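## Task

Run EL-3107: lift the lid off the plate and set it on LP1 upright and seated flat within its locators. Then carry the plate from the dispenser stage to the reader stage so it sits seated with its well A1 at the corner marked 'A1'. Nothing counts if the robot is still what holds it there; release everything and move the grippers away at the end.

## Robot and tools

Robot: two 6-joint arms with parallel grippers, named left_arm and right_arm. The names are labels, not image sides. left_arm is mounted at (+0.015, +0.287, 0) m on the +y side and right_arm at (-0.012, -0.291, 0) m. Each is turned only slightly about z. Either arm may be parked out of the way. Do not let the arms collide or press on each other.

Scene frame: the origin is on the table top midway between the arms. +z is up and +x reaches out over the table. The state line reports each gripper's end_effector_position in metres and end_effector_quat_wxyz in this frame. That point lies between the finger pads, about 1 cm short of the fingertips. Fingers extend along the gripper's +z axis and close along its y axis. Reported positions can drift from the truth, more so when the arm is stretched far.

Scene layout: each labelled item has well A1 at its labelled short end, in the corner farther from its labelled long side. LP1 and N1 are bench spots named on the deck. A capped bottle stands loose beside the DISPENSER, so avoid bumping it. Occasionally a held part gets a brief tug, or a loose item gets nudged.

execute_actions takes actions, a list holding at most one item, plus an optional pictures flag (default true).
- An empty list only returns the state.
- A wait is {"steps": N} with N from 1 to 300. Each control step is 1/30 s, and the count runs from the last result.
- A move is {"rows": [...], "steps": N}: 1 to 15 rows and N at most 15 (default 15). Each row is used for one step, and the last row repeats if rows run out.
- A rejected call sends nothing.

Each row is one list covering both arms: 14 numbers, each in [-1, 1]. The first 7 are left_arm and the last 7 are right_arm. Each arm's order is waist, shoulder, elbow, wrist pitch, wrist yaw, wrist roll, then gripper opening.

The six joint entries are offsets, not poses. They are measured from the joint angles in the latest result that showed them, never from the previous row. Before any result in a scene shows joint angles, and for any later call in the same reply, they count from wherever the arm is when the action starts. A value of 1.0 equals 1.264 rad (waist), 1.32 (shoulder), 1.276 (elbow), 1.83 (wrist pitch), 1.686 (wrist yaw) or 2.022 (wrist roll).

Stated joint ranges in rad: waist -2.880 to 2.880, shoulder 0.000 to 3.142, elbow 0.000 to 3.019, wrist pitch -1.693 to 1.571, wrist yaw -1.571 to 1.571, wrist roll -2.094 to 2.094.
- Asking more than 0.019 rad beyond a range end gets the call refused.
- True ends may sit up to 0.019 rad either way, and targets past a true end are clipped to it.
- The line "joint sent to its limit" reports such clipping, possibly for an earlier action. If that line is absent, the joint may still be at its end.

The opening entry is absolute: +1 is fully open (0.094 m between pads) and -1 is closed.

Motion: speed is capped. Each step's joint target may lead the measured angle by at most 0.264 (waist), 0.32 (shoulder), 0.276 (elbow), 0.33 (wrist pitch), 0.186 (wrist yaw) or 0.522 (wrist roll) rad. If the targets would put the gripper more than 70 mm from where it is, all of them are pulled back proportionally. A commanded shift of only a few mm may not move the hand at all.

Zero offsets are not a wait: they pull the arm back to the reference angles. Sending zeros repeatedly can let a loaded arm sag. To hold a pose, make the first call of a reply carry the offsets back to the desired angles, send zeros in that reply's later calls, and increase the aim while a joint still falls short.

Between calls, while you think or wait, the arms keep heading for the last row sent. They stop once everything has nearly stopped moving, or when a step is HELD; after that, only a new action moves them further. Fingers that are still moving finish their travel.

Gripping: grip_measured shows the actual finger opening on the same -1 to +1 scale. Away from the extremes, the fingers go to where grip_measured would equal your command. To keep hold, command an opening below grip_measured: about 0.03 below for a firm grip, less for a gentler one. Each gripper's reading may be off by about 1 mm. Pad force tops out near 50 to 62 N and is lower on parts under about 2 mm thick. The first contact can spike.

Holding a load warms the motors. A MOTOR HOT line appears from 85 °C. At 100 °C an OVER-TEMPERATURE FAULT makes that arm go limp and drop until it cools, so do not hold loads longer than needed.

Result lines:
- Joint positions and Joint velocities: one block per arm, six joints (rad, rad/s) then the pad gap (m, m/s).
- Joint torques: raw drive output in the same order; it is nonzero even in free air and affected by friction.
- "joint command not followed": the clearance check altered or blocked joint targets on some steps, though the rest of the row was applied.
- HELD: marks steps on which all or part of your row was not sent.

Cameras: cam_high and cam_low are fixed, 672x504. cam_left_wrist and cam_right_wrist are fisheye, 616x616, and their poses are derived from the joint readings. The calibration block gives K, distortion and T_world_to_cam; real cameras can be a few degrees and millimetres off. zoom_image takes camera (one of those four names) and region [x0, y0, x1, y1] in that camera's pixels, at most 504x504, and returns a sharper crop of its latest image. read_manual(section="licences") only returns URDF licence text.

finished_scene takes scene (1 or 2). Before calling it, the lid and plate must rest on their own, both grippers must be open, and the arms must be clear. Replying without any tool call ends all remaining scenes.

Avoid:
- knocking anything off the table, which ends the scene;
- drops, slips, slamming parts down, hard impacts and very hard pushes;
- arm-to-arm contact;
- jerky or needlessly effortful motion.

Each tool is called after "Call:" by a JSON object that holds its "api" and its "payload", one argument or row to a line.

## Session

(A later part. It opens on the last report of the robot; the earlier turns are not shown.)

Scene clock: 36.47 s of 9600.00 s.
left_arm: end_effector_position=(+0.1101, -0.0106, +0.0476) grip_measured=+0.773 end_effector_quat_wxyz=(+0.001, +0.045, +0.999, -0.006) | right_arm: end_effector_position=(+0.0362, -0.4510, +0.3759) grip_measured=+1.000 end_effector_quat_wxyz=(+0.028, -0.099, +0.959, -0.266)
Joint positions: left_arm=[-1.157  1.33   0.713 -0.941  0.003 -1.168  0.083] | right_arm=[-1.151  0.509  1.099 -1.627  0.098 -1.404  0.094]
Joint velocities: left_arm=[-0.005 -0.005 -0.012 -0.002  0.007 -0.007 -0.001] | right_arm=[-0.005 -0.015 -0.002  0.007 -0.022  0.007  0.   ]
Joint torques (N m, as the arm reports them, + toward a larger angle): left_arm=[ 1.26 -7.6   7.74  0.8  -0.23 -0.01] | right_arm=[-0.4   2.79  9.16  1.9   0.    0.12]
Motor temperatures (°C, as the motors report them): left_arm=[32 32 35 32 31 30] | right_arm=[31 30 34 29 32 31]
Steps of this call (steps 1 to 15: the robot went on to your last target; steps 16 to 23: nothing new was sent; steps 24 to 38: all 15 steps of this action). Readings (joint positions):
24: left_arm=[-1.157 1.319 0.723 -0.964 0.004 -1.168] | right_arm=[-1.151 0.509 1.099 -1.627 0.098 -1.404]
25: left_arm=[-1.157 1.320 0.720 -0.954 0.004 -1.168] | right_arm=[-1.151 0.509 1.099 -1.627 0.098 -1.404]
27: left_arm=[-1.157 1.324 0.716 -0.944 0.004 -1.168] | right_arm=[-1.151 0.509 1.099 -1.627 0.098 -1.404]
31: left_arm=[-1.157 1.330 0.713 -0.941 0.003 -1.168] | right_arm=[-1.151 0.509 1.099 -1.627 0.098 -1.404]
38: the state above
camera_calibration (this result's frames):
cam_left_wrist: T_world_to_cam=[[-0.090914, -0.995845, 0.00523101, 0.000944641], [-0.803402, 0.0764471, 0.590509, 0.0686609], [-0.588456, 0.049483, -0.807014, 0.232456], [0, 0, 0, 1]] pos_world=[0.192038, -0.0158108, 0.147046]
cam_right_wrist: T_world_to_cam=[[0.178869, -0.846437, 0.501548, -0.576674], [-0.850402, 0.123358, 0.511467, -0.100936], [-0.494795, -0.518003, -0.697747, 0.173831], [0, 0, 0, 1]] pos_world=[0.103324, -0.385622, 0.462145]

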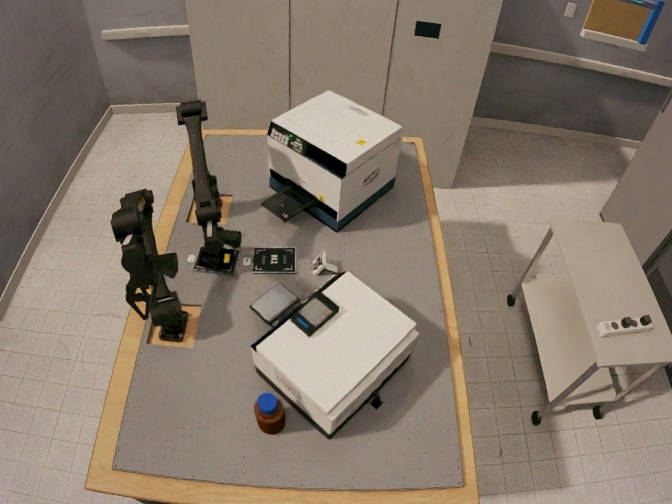

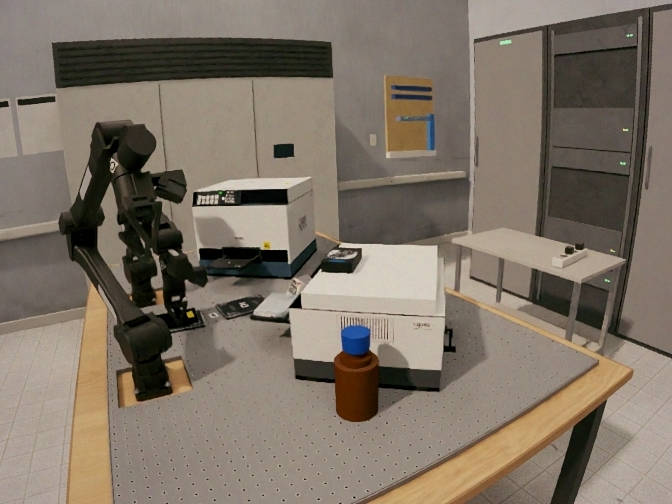

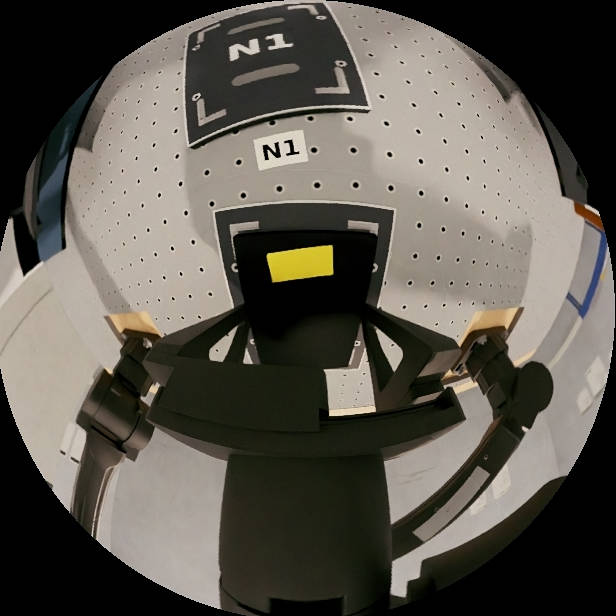

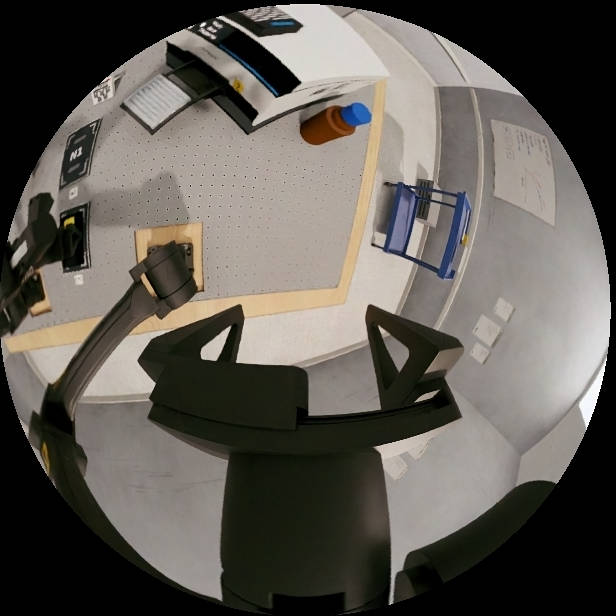

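Call:
{"api": "execute_actions", "payload": {
  "actions": [
    {"rows":[[0,0.012,-0.011,0.012,0,0,0.745,0,0,0,0,0,0,1]],"steps":15}
  ]
}}

Call:
{"api": "zoom_image", "payload": {
  "camera": "cam_left_wrist",
  "region": [200,170,420,390]
}}

Scene clock: 37.57 s of 9600.00 s.
left_arm: end_effector_position=(+0.1101, -0.0101, +0.0469) grip_measured=+0.773 end_effector_quat_wxyz=(+0.001, +0.044, +0.999, -0.007) | right_arm: end_effector_position=(+0.0362, -0.4510, +0.3759) grip_measured=+1.000 end_effector_quat_wxyz=(+0.028, -0.099, +0.959, -0.266)
Joint positions: left_arm=[-1.157  1.33   0.711 -0.938  0.002 -1.169  0.083] | right_arm=[-1.151  0.509  1.099 -1.627  0.098 -1.404  0.094]
Joint velocities: left_arm=[-0.005  0.015  0.007 -0.007 -0.022  0.022  0.001] | right_arm=[ 0.005 -0.015  0.007  0.002  0.022 -0.037  0.   ]
Joint torques (N m, as the arm reports them, + toward a larger angle): left_arm=[ 1.29 -7.24  6.79  0.72 -0.21  0.07] | right_arm=[-0.39  2.82  9.15  1.91  0.    0.12]
Motor temperatures (°C, as the motors report them): left_arm=[32 32 35 32 31 30] | right_arm=[31 30 34 29 32 31]
Steps of this call (steps 1 to 15: the robot went on to your last target; steps 16 to 18: nothing new was sent; steps 19 to 33: all 15 steps of this action). Readings (joint positions):
19: left_arm=[-1.157 1.330 0.712 -0.940 0.003 -1.168] | right_arm=[-1.151 0.509 1.099 -1.627 0.098 -1.404]
20: left_arm=[-1.157 1.330 0.711 -0.938 0.002 -1.168] | right_arm=[-1.151 0.509 1.099 -1.627 0.098 -1.404]
22: left_arm=[-1.157 1.330 0.711 -0.938 0.002 -1.169] | right_arm=[-1.151 0.509 1.099 -1.627 0.098 -1.404]
26: left_arm=[-1.157 1.330 0.711 -0.938 0.002 -1.169] | right_arm=[-1.151 0.509 1.099 -1.627 0.098 -1.404]
33: the state above
camera_calibration (this result's frames):
cam_left_wrist: T_world_to_cam=[[-0.0901519, -0.995913, 0.00543399, 0.00125977], [-0.803738, 0.0759757, 0.590112, 0.0690481], [-0.588114, 0.0488322, -0.807303, 0.231793], [0, 0, 0, 1]] pos_world=[0.191931, -0.0153103, 0.146374]
cam_right_wrist: T_world_to_cam=[[0.178869, -0.846437, 0.501548, -0.576674], [-0.850402, 0.123358, 0.511467, -0.100936], [-0.494795, -0.518003, -0.697747, 0.173831], [0, 0, 0, 1]] pos_world=[0.103324, -0.385622, 0.462145]

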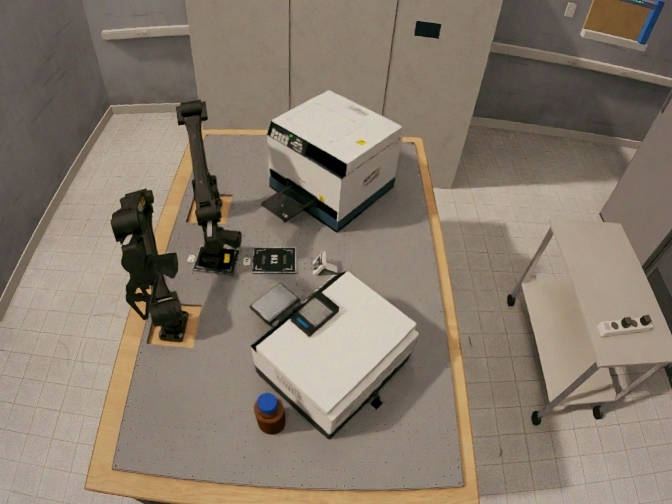

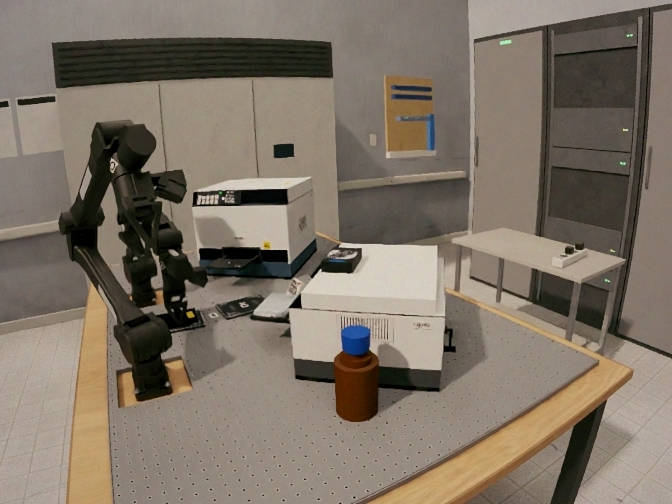

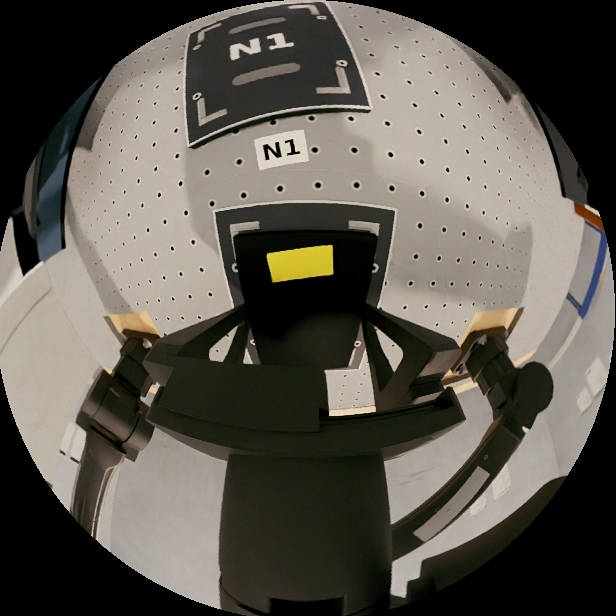

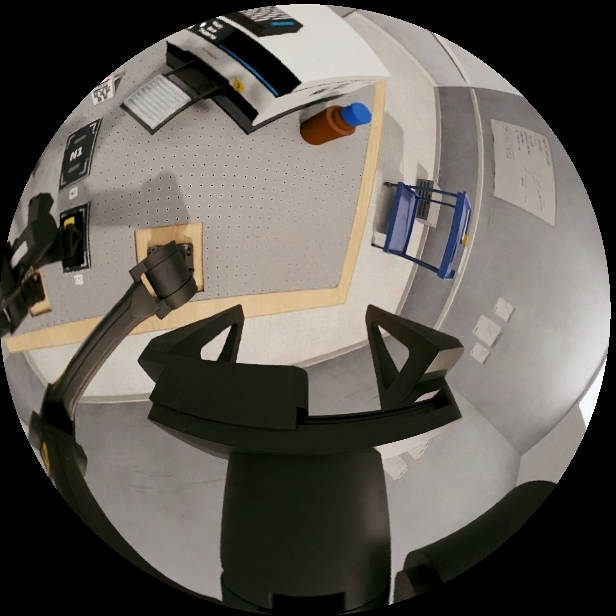

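Region (200, 170, 420, 390) of cam_left_wrist's 616x616 image, scaled by 2.291, with more detail than that image has.

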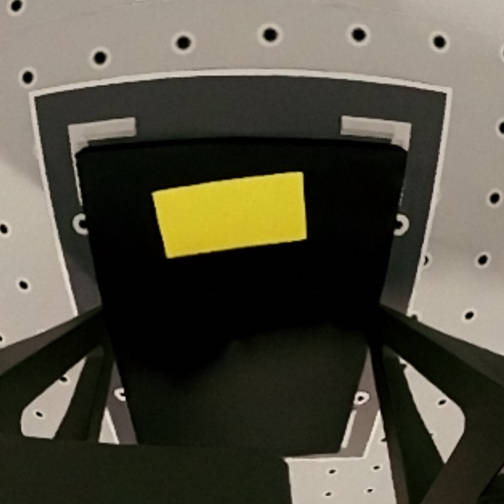

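Call:
{"api": "execute_actions", "payload": {
  "actions": [
    {"rows":[[0,-0.012,0.01,-0.008,0,0,0.745,0,0,0,0,0,0,1],[0,-0.012,0.01,-0.008,0,0,0.745,0,0,0,0,0,0,1],[0,-0.012,0.01,-0.008,0,0,0.745,0,0,0,0,0,0,1],[0.014,-0.012,0.01,-0.008,0,0,0.745,0,0,0,0,0,0,1],[0.014,-0.012,0.01,-0.008,0,0,0.745,0,0,0,0,0,0,1],[0.014,-0.012,0.01,-0.008,0,0,0.745,0,0,0,0,0,0,1],[0.014,-0.012,0.01,-0.008,0,0,0.745,0,0,0,0,0,0,1],[0.014,0.01,-0.02,0.008,0,0,0.745,0,0,0,0,0,0,1]],"steps":15}
  ]
}}

Call:
{"api": "zoom_image", "payload": {
  "camera": "cam_left_wrist",
  "region": [200,170,420,390]
}}

Scene clock: 39.20 s of 9600.00 s.
left_arm: end_effector_position=(+0.1102, -0.0079, +0.0453) grip_measured=+0.773 end_effector_quat_wxyz=(+0.001, +0.043, +0.999, -0.006) | right_arm: end_effector_position=(+0.0362, -0.4510, +0.3759) grip_measured=+1.000 end_effector_quat_wxyz=(+0.028, -0.099, +0.959, -0.266)
Joint positions: left_arm=[-1.155  1.329  0.704 -0.935  0.002 -1.169  0.083] | right_arm=[-1.151  0.509  1.099 -1.627  0.098 -1.404  0.094]
Joint velocities: left_arm=[-0.015 -0.005  0.002 -0.017 -0.007 -0.051 -0.001] | right_arm=[ 0.005 -0.005 -0.002 -0.007 -0.051  0.051  0.   ]
Joint torques (N m, as the arm reports them, + toward a larger angle): left_arm=[ 1.93 -6.33  5.94  0.67 -0.18  0.06] | right_arm=[-0.4   2.79  9.14  1.89  0.    0.12]
Motor temperatures (°C, as the motors report them): left_arm=[32 31 35 32 31 30] | right_arm=[31 30 34 29 32 31]
Steps of this call (steps 1 to 15: the robot went on to your last target; steps 16 to 34: nothing new was sent; steps 35 to 49: all 15 steps of this action). Readings (joint positions):
35: left_arm=[-1.157 1.330 0.711 -0.938 0.002 -1.169] | right_arm=[-1.151 0.509 1.099 -1.627 0.098 -1.404]
36: left_arm=[-1.157 1.329 0.711 -0.939 0.002 -1.169] | right_arm=[-1.151 0.509 1.099 -1.627 0.098 -1.404]
38: left_arm=[-1.157 1.329 0.711 -0.939 0.002 -1.169] | right_arm=[-1.151 0.509 1.099 -1.627 0.098 -1.404]
42: left_arm=[-1.156 1.329 0.709 -0.938 0.002 -1.169] | right_arm=[-1.151 0.509 1.099 -1.627 0.098 -1.404]
49: the state above
camera_calibration (this result's frames):
cam_left_wrist: T_world_to_cam=[[-0.0871099, -0.996191, 0.00403151, 0.00321688], [-0.803684, 0.0726666, 0.590603, 0.0698796], [-0.588646, 0.0482073, -0.806952, 0.230535], [0, 0, 0, 1]] pos_world=[0.192145, -0.0129868, 0.144746]
cam_right_wrist: T_world_to_cam=[[0.178869, -0.846437, 0.501548, -0.576674], [-0.850402, 0.123358, 0.511467, -0.100936], [-0.494795, -0.518003, -0.697747, 0.173831], [0, 0, 0, 1]] pos_world=[0.103324, -0.385622, 0.462145]

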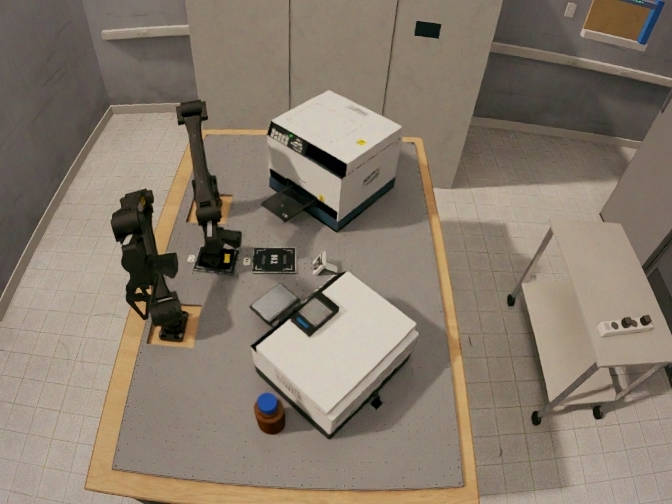

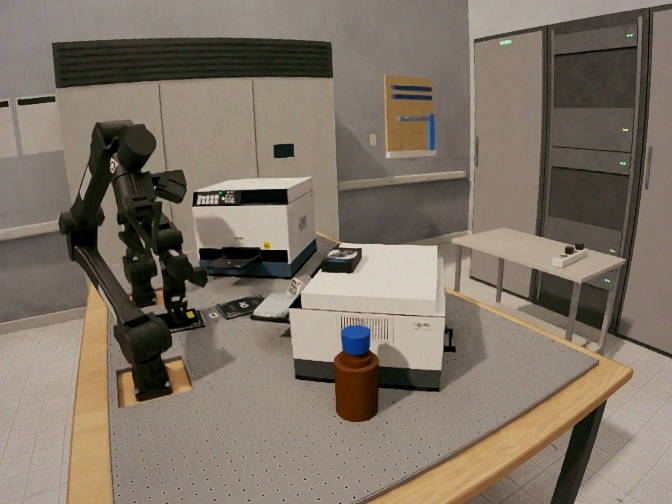

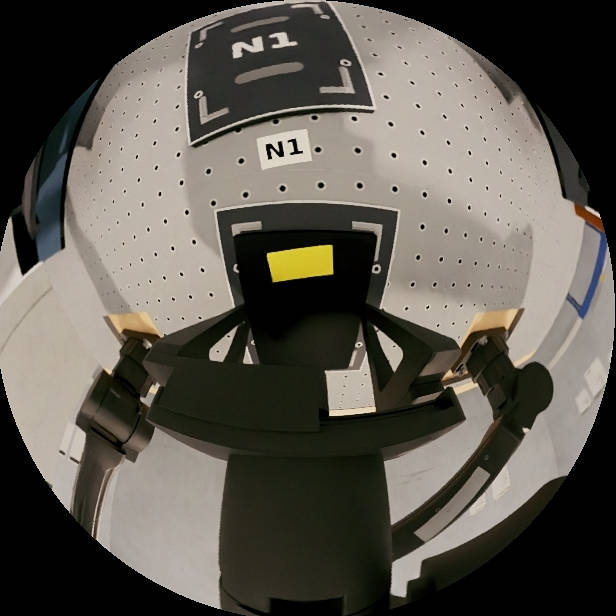

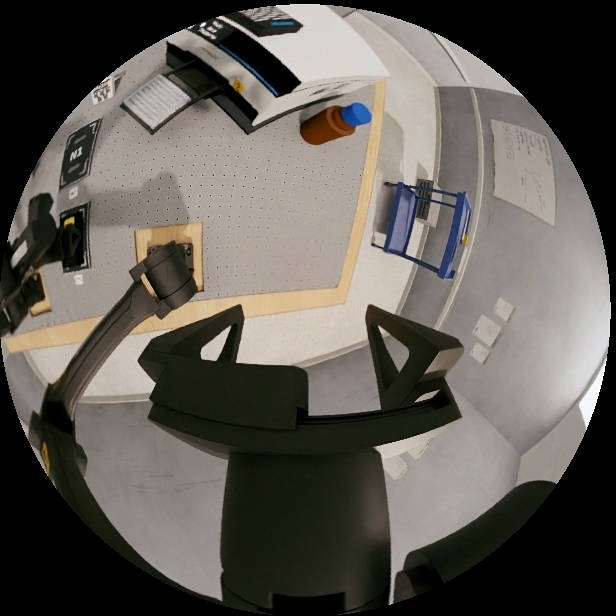

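Region (200, 170, 420, 390) of cam_left_wrist's 616x616 image, scaled by 2.291, with more detail than that image has.

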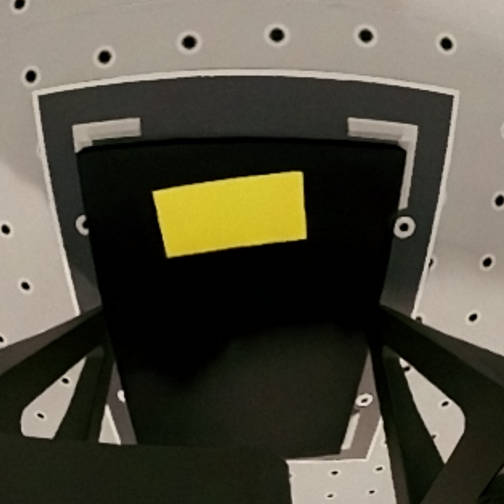

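Call:
{"api": "execute_actions", "payload": {
  "actions": [
    {"rows":[[0,0.035,-0.014,0.022,0,0,0.745,0,0,0,0,0,0,1]],"steps":15}
  ]
}}

Call:
{"api": "zoom_image", "payload": {
  "camera": "cam_left_wrist",
  "region": [200,170,420,390]
}}

Scene clock: 40.20 s of 9600.00 s.
left_arm: end_effector_position=(+0.1105, -0.0093, +0.0452) grip_measured=+0.773 end_effector_quat_wxyz=(+0.001, +0.043, +0.999, -0.008) | right_arm: end_effector_position=(+0.0362, -0.4510, +0.3759) grip_measured=+1.000 end_effector_quat_wxyz=(+0.028, -0.099, +0.959, -0.266)
Joint positions: left_arm=[-1.155  1.329  0.704 -0.929  0.003 -1.17   0.083] | right_arm=[-1.151  0.509  1.099 -1.627  0.098 -1.404  0.094]
Joint velocities: left_arm=[-0.005 -0.015  0.002 -0.007  0.037  0.022 -0.001] | right_arm=[ 0.005 -0.015 -0.002 -0.002 -0.066  0.022  0.   ]
Joint torques (N m, as the arm reports them, + toward a larger angle): left_arm=[ 1.02 -4.75  6.57  1.58 -0.16  0.03] | right_arm=[-0.41  2.8   9.15  1.9   0.    0.12]
Motor temperatures (°C, as the motors report them): left_arm=[32 31 35 32 31 30] | right_arm=[31 30 34 29 32 31]
Steps of this call (steps 1 to 15: the robot went on to your last target; steps 16 to 30: all 15 steps of this action). Readings (joint positions):
16: left_arm=[-1.155 1.329 0.704 -0.931 0.003 -1.169] | right_arm=[-1.151 0.509 1.099 -1.627 0.098 -1.404]
17: left_arm=[-1.155 1.329 0.704 -0.929 0.003 -1.170] | right_arm=[-1.151 0.509 1.099 -1.627 0.098 -1.404]
19: left_arm=[-1.155 1.329 0.704 -0.929 0.003 -1.170] | right_arm=[-1.151 0.509 1.099 -1.627 0.098 -1.404]
23: left_arm=[-1.155 1.329 0.704 -0.929 0.003 -1.170] | right_arm=[-1.151 0.509 1.099 -1.627 0.098 -1.404]
30: the state above
camera_calibration (this result's frames):
cam_left_wrist: T_world_to_cam=[[-0.0863669, -0.99622, 0.00924616, 0.00158338], [-0.804284, 0.075198, 0.589469, 0.0704151], [-0.587936, 0.043474, -0.807738, 0.230617], [0, 0, 0, 1]] pos_world=[0.192359, -0.0137435, 0.144756]
cam_right_wrist: T_world_to_cam=[[0.178869, -0.846437, 0.501548, -0.576674], [-0.850402, 0.123358, 0.511467, -0.100936], [-0.494795, -0.518003, -0.697747, 0.173831], [0, 0, 0, 1]] pos_world=[0.103324, -0.385622, 0.462145]

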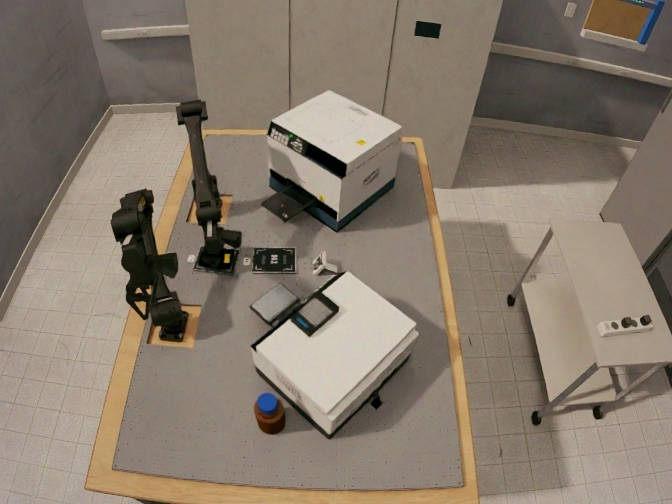

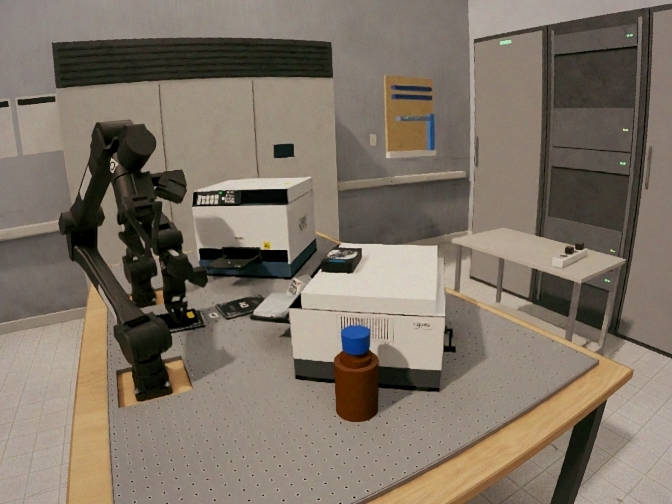

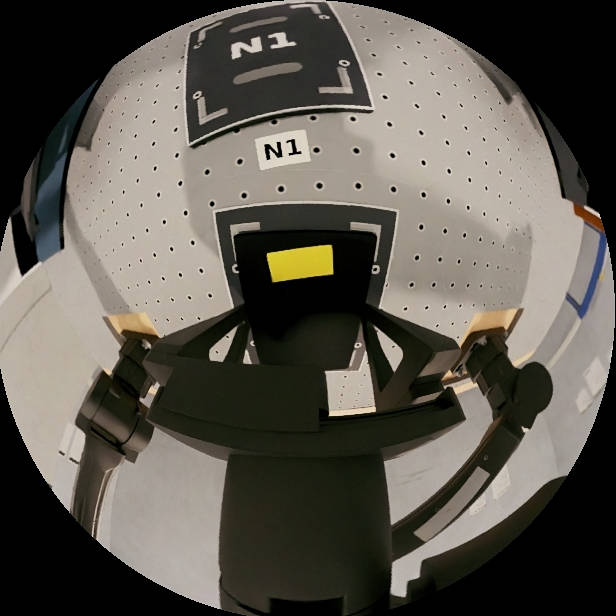

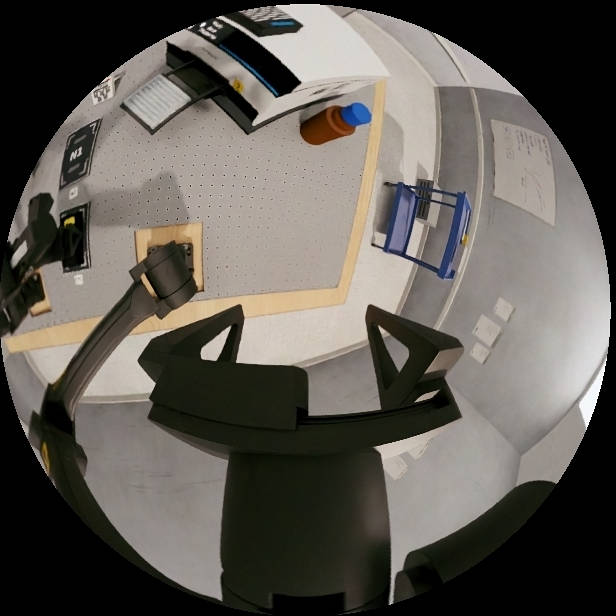

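Region (200, 170, 420, 390) of cam_left_wrist's 616x616 image, scaled by 2.291, with more detail than that image has.

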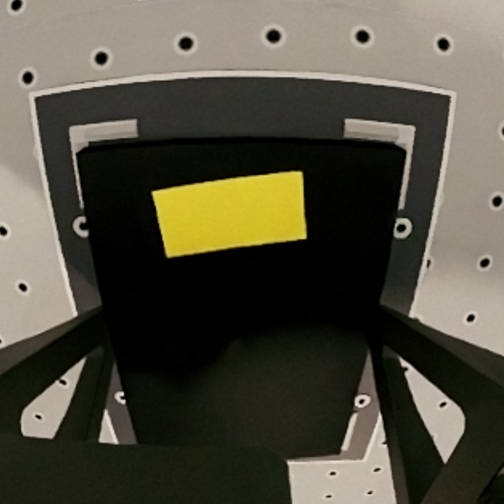

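Call:
{"api": "execute_actions", "payload": {
  "actions": [
    {"rows":[[0,0,0,0,0,0,0.78,0,0,0,0,0,0,1],[0,0,0,0,0,0,0.8,0,0,0,0,0,0,1],[0,0,0,0,0,0,0.83,0,0,0,0,0,0,1],[0,0,0,0,0,0,0.87,0,0,0,0,0,0,1],[0,0,0,0,0,0,0.92,0,0,0,0,0,0,1],[0,0,0,0,0,0,1,0,0,0,0,0,0,1],[0,0,0,0,0,0,1,0,0,0,0,0,0,1],[0,-0.03,0.03,-0.03,0,0,1,0,0,0,0,0,0,1],[0,-0.05,0.05,-0.05,0,0,1,0,0,0,0,0,0,1],[0,-0.07,0.07,-0.08,0,0,1,0,0,0,0,0,0,1],[0,-0.09,0.09,-0.11,0,0,1,0,0,0,0,0,0,1]],"steps":15}
  ]
}}

Call:
{"api": "zoom_image", "payload": {
  "camera": "cam_left_wrist",
  "region": [200,170,420,390]
}}

Call:
{"api": "zoom_image", "payload": {
  "camera": "cam_low",
  "region": [130,280,230,345]
}}

Scene clock: 41.67 s of 9600.00 s.
left_arm: end_effector_position=(+0.1088, -0.0051, +0.0993) grip_measured=+1.000 end_effector_quat_wxyz=(+0.001, +0.042, +0.999, -0.011) | right_arm: end_effector_position=(+0.0362, -0.4510, +0.3759) grip_measured=+1.000 end_effector_quat_wxyz=(+0.028, -0.099, +0.959, -0.266)
Joint positions: left_arm=[-1.155  1.223  0.777 -1.104  0.005 -1.171  0.094] | right_arm=[-1.151  0.509  1.099 -1.627  0.098 -1.404  0.094]
Joint velocities: left_arm=[-0.005 -0.464  0.237 -0.188  0.007  0.037  0.   ] | right_arm=[-0.005 -0.005 -0.002  0.007 -0.051 -0.095  0.   ]
Joint torques (N m, as the arm reports them, + toward a larger angle): left_arm=[ 1.77 -6.97 11.05 -0.45 -0.33  0.03] | right_arm=[-0.41  2.8   9.15  1.89  0.    0.12]
Motor temperatures (°C, as the motors report them): left_arm=[32 31 35 32 31 30] | right_arm=[31 30 34 29 32 31]
Steps of this call (steps 1 to 15: the robot went on to your last target; steps 16 to 29: nothing new was sent; steps 30 to 44: all 15 steps of this action). Readings (joint positions):
30: left_arm=[-1.155 1.328 0.704 -0.929 0.003 -1.170] | right_arm=[-1.151 0.509 1.099 -1.627 0.098 -1.404]
31: left_arm=[-1.155 1.327 0.704 -0.929 0.003 -1.170] | right_arm=[-1.151 0.509 1.099 -1.627 0.098 -1.404]
33: left_arm=[-1.155 1.327 0.704 -0.929 0.003 -1.170] | right_arm=[-1.151 0.509 1.099 -1.627 0.098 -1.404]
37: left_arm=[-1.155 1.327 0.704 -0.935 0.003 -1.170] | right_arm=[-1.151 0.509 1.099 -1.627 0.098 -1.404]
44: the state above
camera_calibration (this result's frames):
cam_left_wrist: T_world_to_cam=[[-0.0856387, -0.996225, 0.0142076, 0.00452301], [-0.8041, 0.077529, 0.589417, 0.0368403], [-0.588294, 0.0390526, -0.807704, 0.273133], [0, 0, 0, 1]] pos_world=[0.190693, -0.00901681, 0.198832]
cam_right_wrist: T_world_to_cam=[[0.178869, -0.846437, 0.501548, -0.576674], [-0.850402, 0.123358, 0.511467, -0.100936], [-0.494795, -0.518003, -0.697747, 0.173831], [0, 0, 0, 1]] pos_world=[0.103324, -0.385622, 0.462145]

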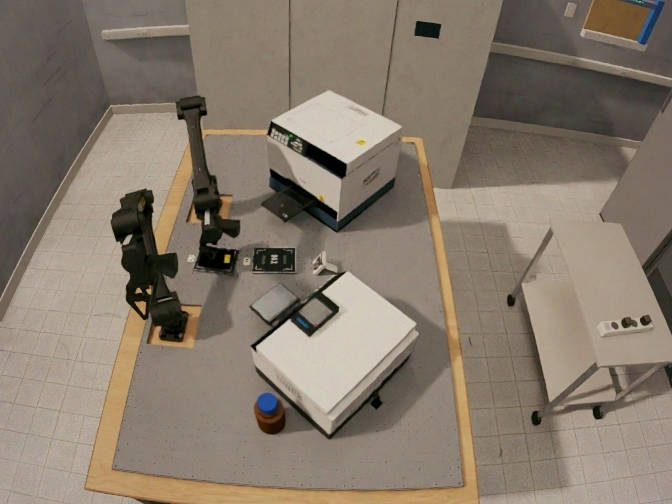

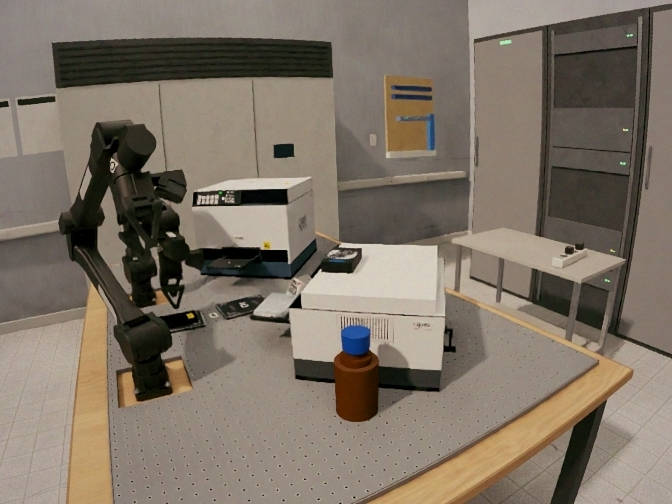

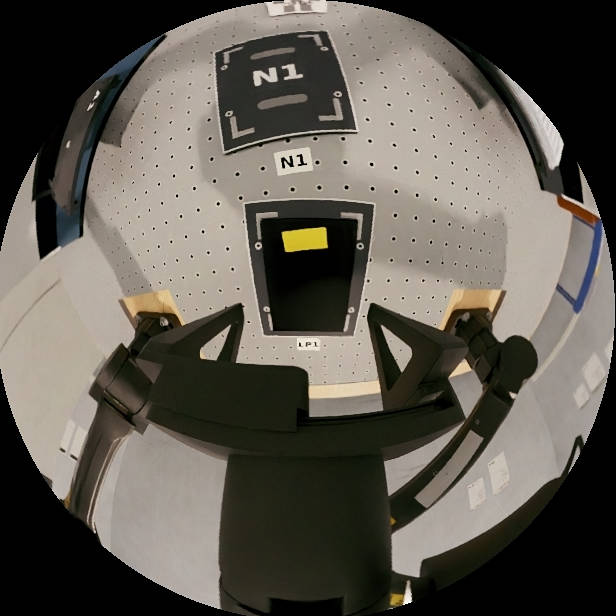

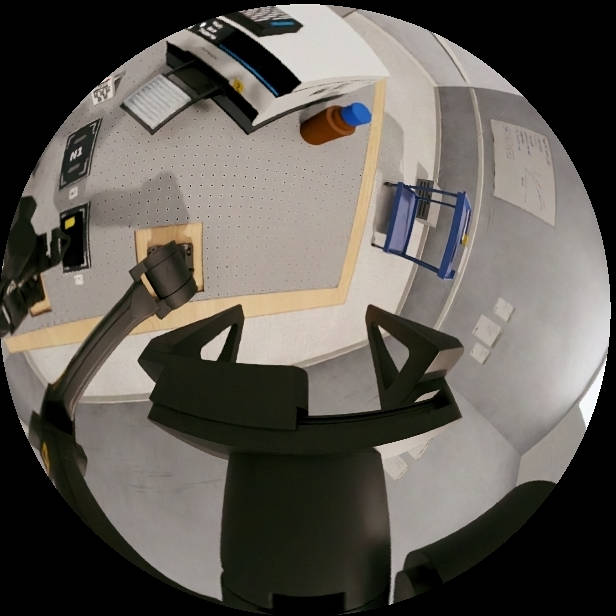

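Region (200, 170, 420, 390) of cam_left_wrist's 616x616 image, scaled by 2.291, with more detail than that image has.

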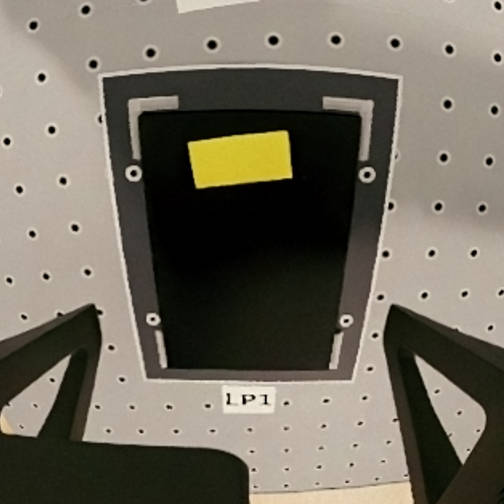

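Region (130, 280, 230, 345) of cam_low's 672x504 image, scaled by 5.040, with more detail than that image has; it fills the top 328 rows of this view, and the rest is white.

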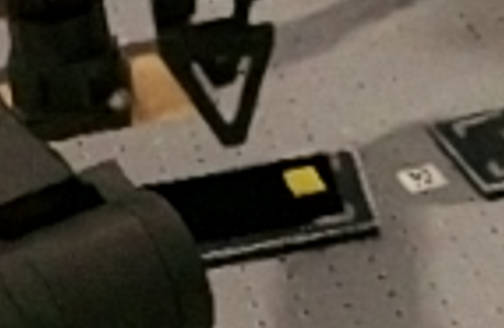

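Call:
{"api": "execute_actions", "payload": {
  "actions": [
    {"rows":[[0.05,0,0.12,-0.05,0,0.25,1,0,0,0,0,0,0,1],[0.05,0,0.12,-0.05,0,0.25,1,0,0,0,0,0,0,1],[0.05,0,0.12,-0.05,0,0.25,1,0,0,0,0,0,0,1],[0.1,0.05,0.22,-0.09,0,0.5,1,0,0,0,0,0,0,1],[0.1,0.05,0.22,-0.09,0,0.5,1,0,0,0,0,0,0,1],[0.1,0.05,0.22,-0.09,0,0.5,1,0,0,0,0,0,0,1],[0.15,0.13,0.34,-0.13,0,0.75,1,0,0,0,0,0,0,1],[0.15,0.13,0.34,-0.13,0,0.75,1,0,0,0,0,0,0,1],[0.15,0.13,0.34,-0.13,0,0.75,1,0,0,0,0,0,0,1],[0.21,0.21,0.46,-0.16,0,1,1,0,0,0,0,0,0,1]],"steps":15}
  ]
}}

Call:
{"api": "zoom_image", "payload": {
  "camera": "cam_high",
  "region": [180,235,310,285]
}}

Scene clock: 43.57 s of 9600.00 s.
left_arm: end_effector_position=(+0.2600, -0.0931, +0.2136) grip_measured=+1.000 end_effector_quat_wxyz=(+0.029, +0.521, +0.853, -0.017) | right_arm: end_effector_position=(+0.0362, -0.4510, +0.3759) grip_measured=+1.000 end_effector_quat_wxyz=(+0.028, -0.099, +0.959, -0.266)
Joint positions: left_arm=[-0.895  1.486  1.342 -1.36   0.005  0.103  0.094] | right_arm=[-1.151  0.509  1.099 -1.627  0.098 -1.404  0.094]
Joint velocities: left_arm=[ 0.347  0.278  0.188 -0.017  0.007  2.821  0.   ] | right_arm=[-0.005 -0.015  0.002  0.002 -0.051 -0.007  0.   ]
Joint torques (N m, as the arm reports them, + toward a larger angle): left_arm=[ -0.26 -12.89  10.77  -1.07  -0.13   0.13] | right_arm=[-0.41  2.77  9.15  1.9   0.    0.12]
Motor temperatures (°C, as the motors report them): left_arm=[32 31 35 32 31 30] | right_arm=[31 30 34 29 32 31]
Steps of this call (steps 1 to 30: the robot went on to your last target; steps 31 to 42: nothing new was sent; steps 43 to 57: all 15 steps of this action). Readings (joint positions):
43: left_arm=[-1.151 1.202 0.797 -1.129 0.006 -1.104] | right_arm=[-1.151 0.509 1.099 -1.627 0.098 -1.404]
44: left_arm=[-1.143 1.206 0.813 -1.153 0.006 -1.017] | right_arm=[-1.151 0.509 1.099 -1.627 0.098 -1.404]
46: left_arm=[-1.116 1.215 0.860 -1.185 0.007 -0.874] | right_arm=[-1.151 0.509 1.099 -1.627 0.098 -1.404]
50: left_arm=[-1.037 1.286 1.036 -1.274 0.007 -0.535] | right_arm=[-1.151 0.509 1.099 -1.627 0.098 -1.404]
57: the state above
camera_calibration (this result's frames):
cam_left_wrist: T_world_to_cam=[[-0.890475, -0.454932, -0.00953054, 0.192854], [-0.388385, 0.748972, 0.536841, 0.063549], [-0.237088, 0.481745, -0.84363, 0.415381], [0, 0, 0, 1]] pos_world=[0.294895, -0.159969, 0.31815]
cam_right_wrist: T_world_to_cam=[[0.178869, -0.846437, 0.501548, -0.576674], [-0.850402, 0.123358, 0.511467, -0.100936], [-0.494795, -0.518003, -0.697747, 0.173831], [0, 0, 0, 1]] pos_world=[0.103324, -0.385622, 0.462145]

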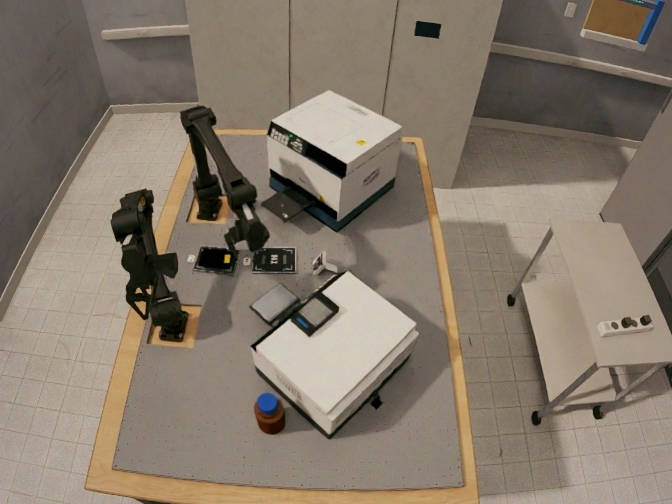

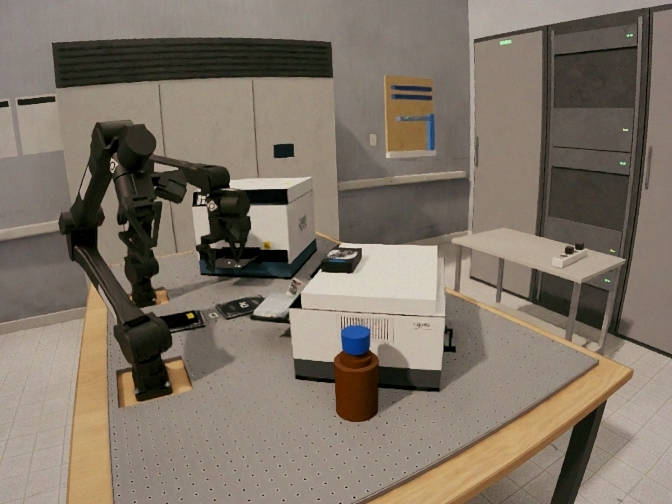

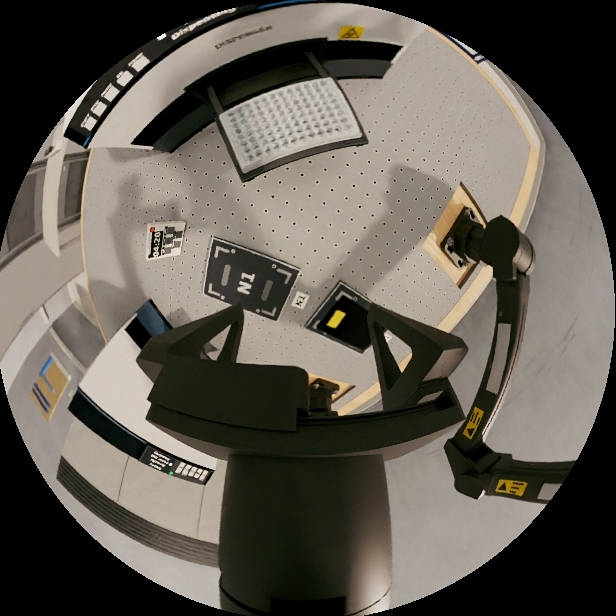

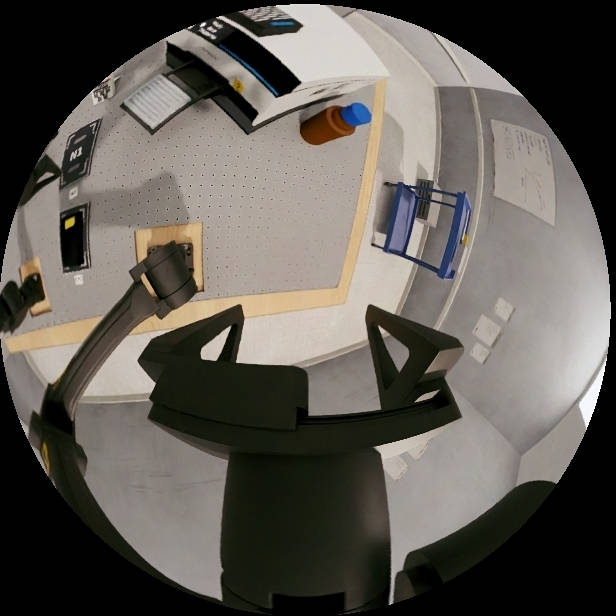

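Region (180, 235, 310, 285) of cam_high's 672x504 image, scaled by 3.877, with more detail than that image has; it fills the top 194 rows of this view, and the rest is white.

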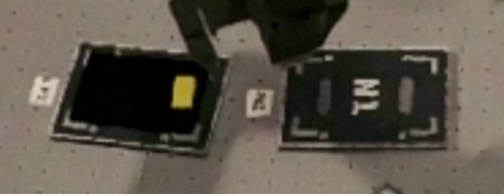

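Call:
{"api": "zoom_image", "payload": {
  "camera": "cam_high",
  "region": [185,240,245,280]
}}

Call:
{"api": "zoom_image", "payload": {
  "camera": "cam_right_wrist",
  "region": [35,190,125,290]
}}

Region (185, 240, 245, 280) of cam_high's 672x504 image, scaled by 8.400, with more detail than that image has.

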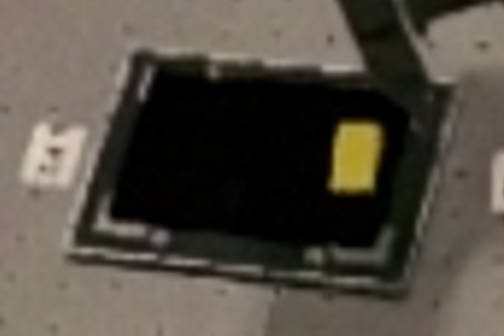

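Region (35, 190, 125, 290) of cam_right_wrist's 616x616 image, scaled by 5.040, with more detail than that image has; it fills the left 454 columns of this view, and the rest is white.

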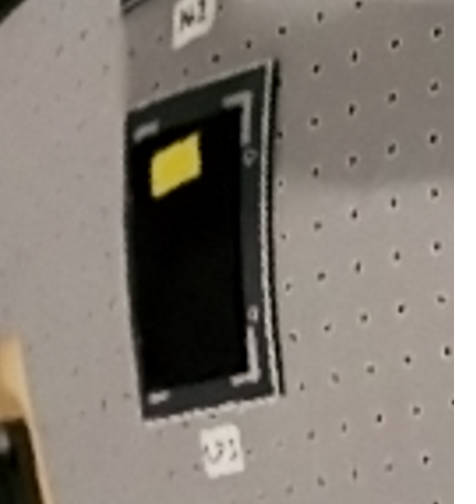

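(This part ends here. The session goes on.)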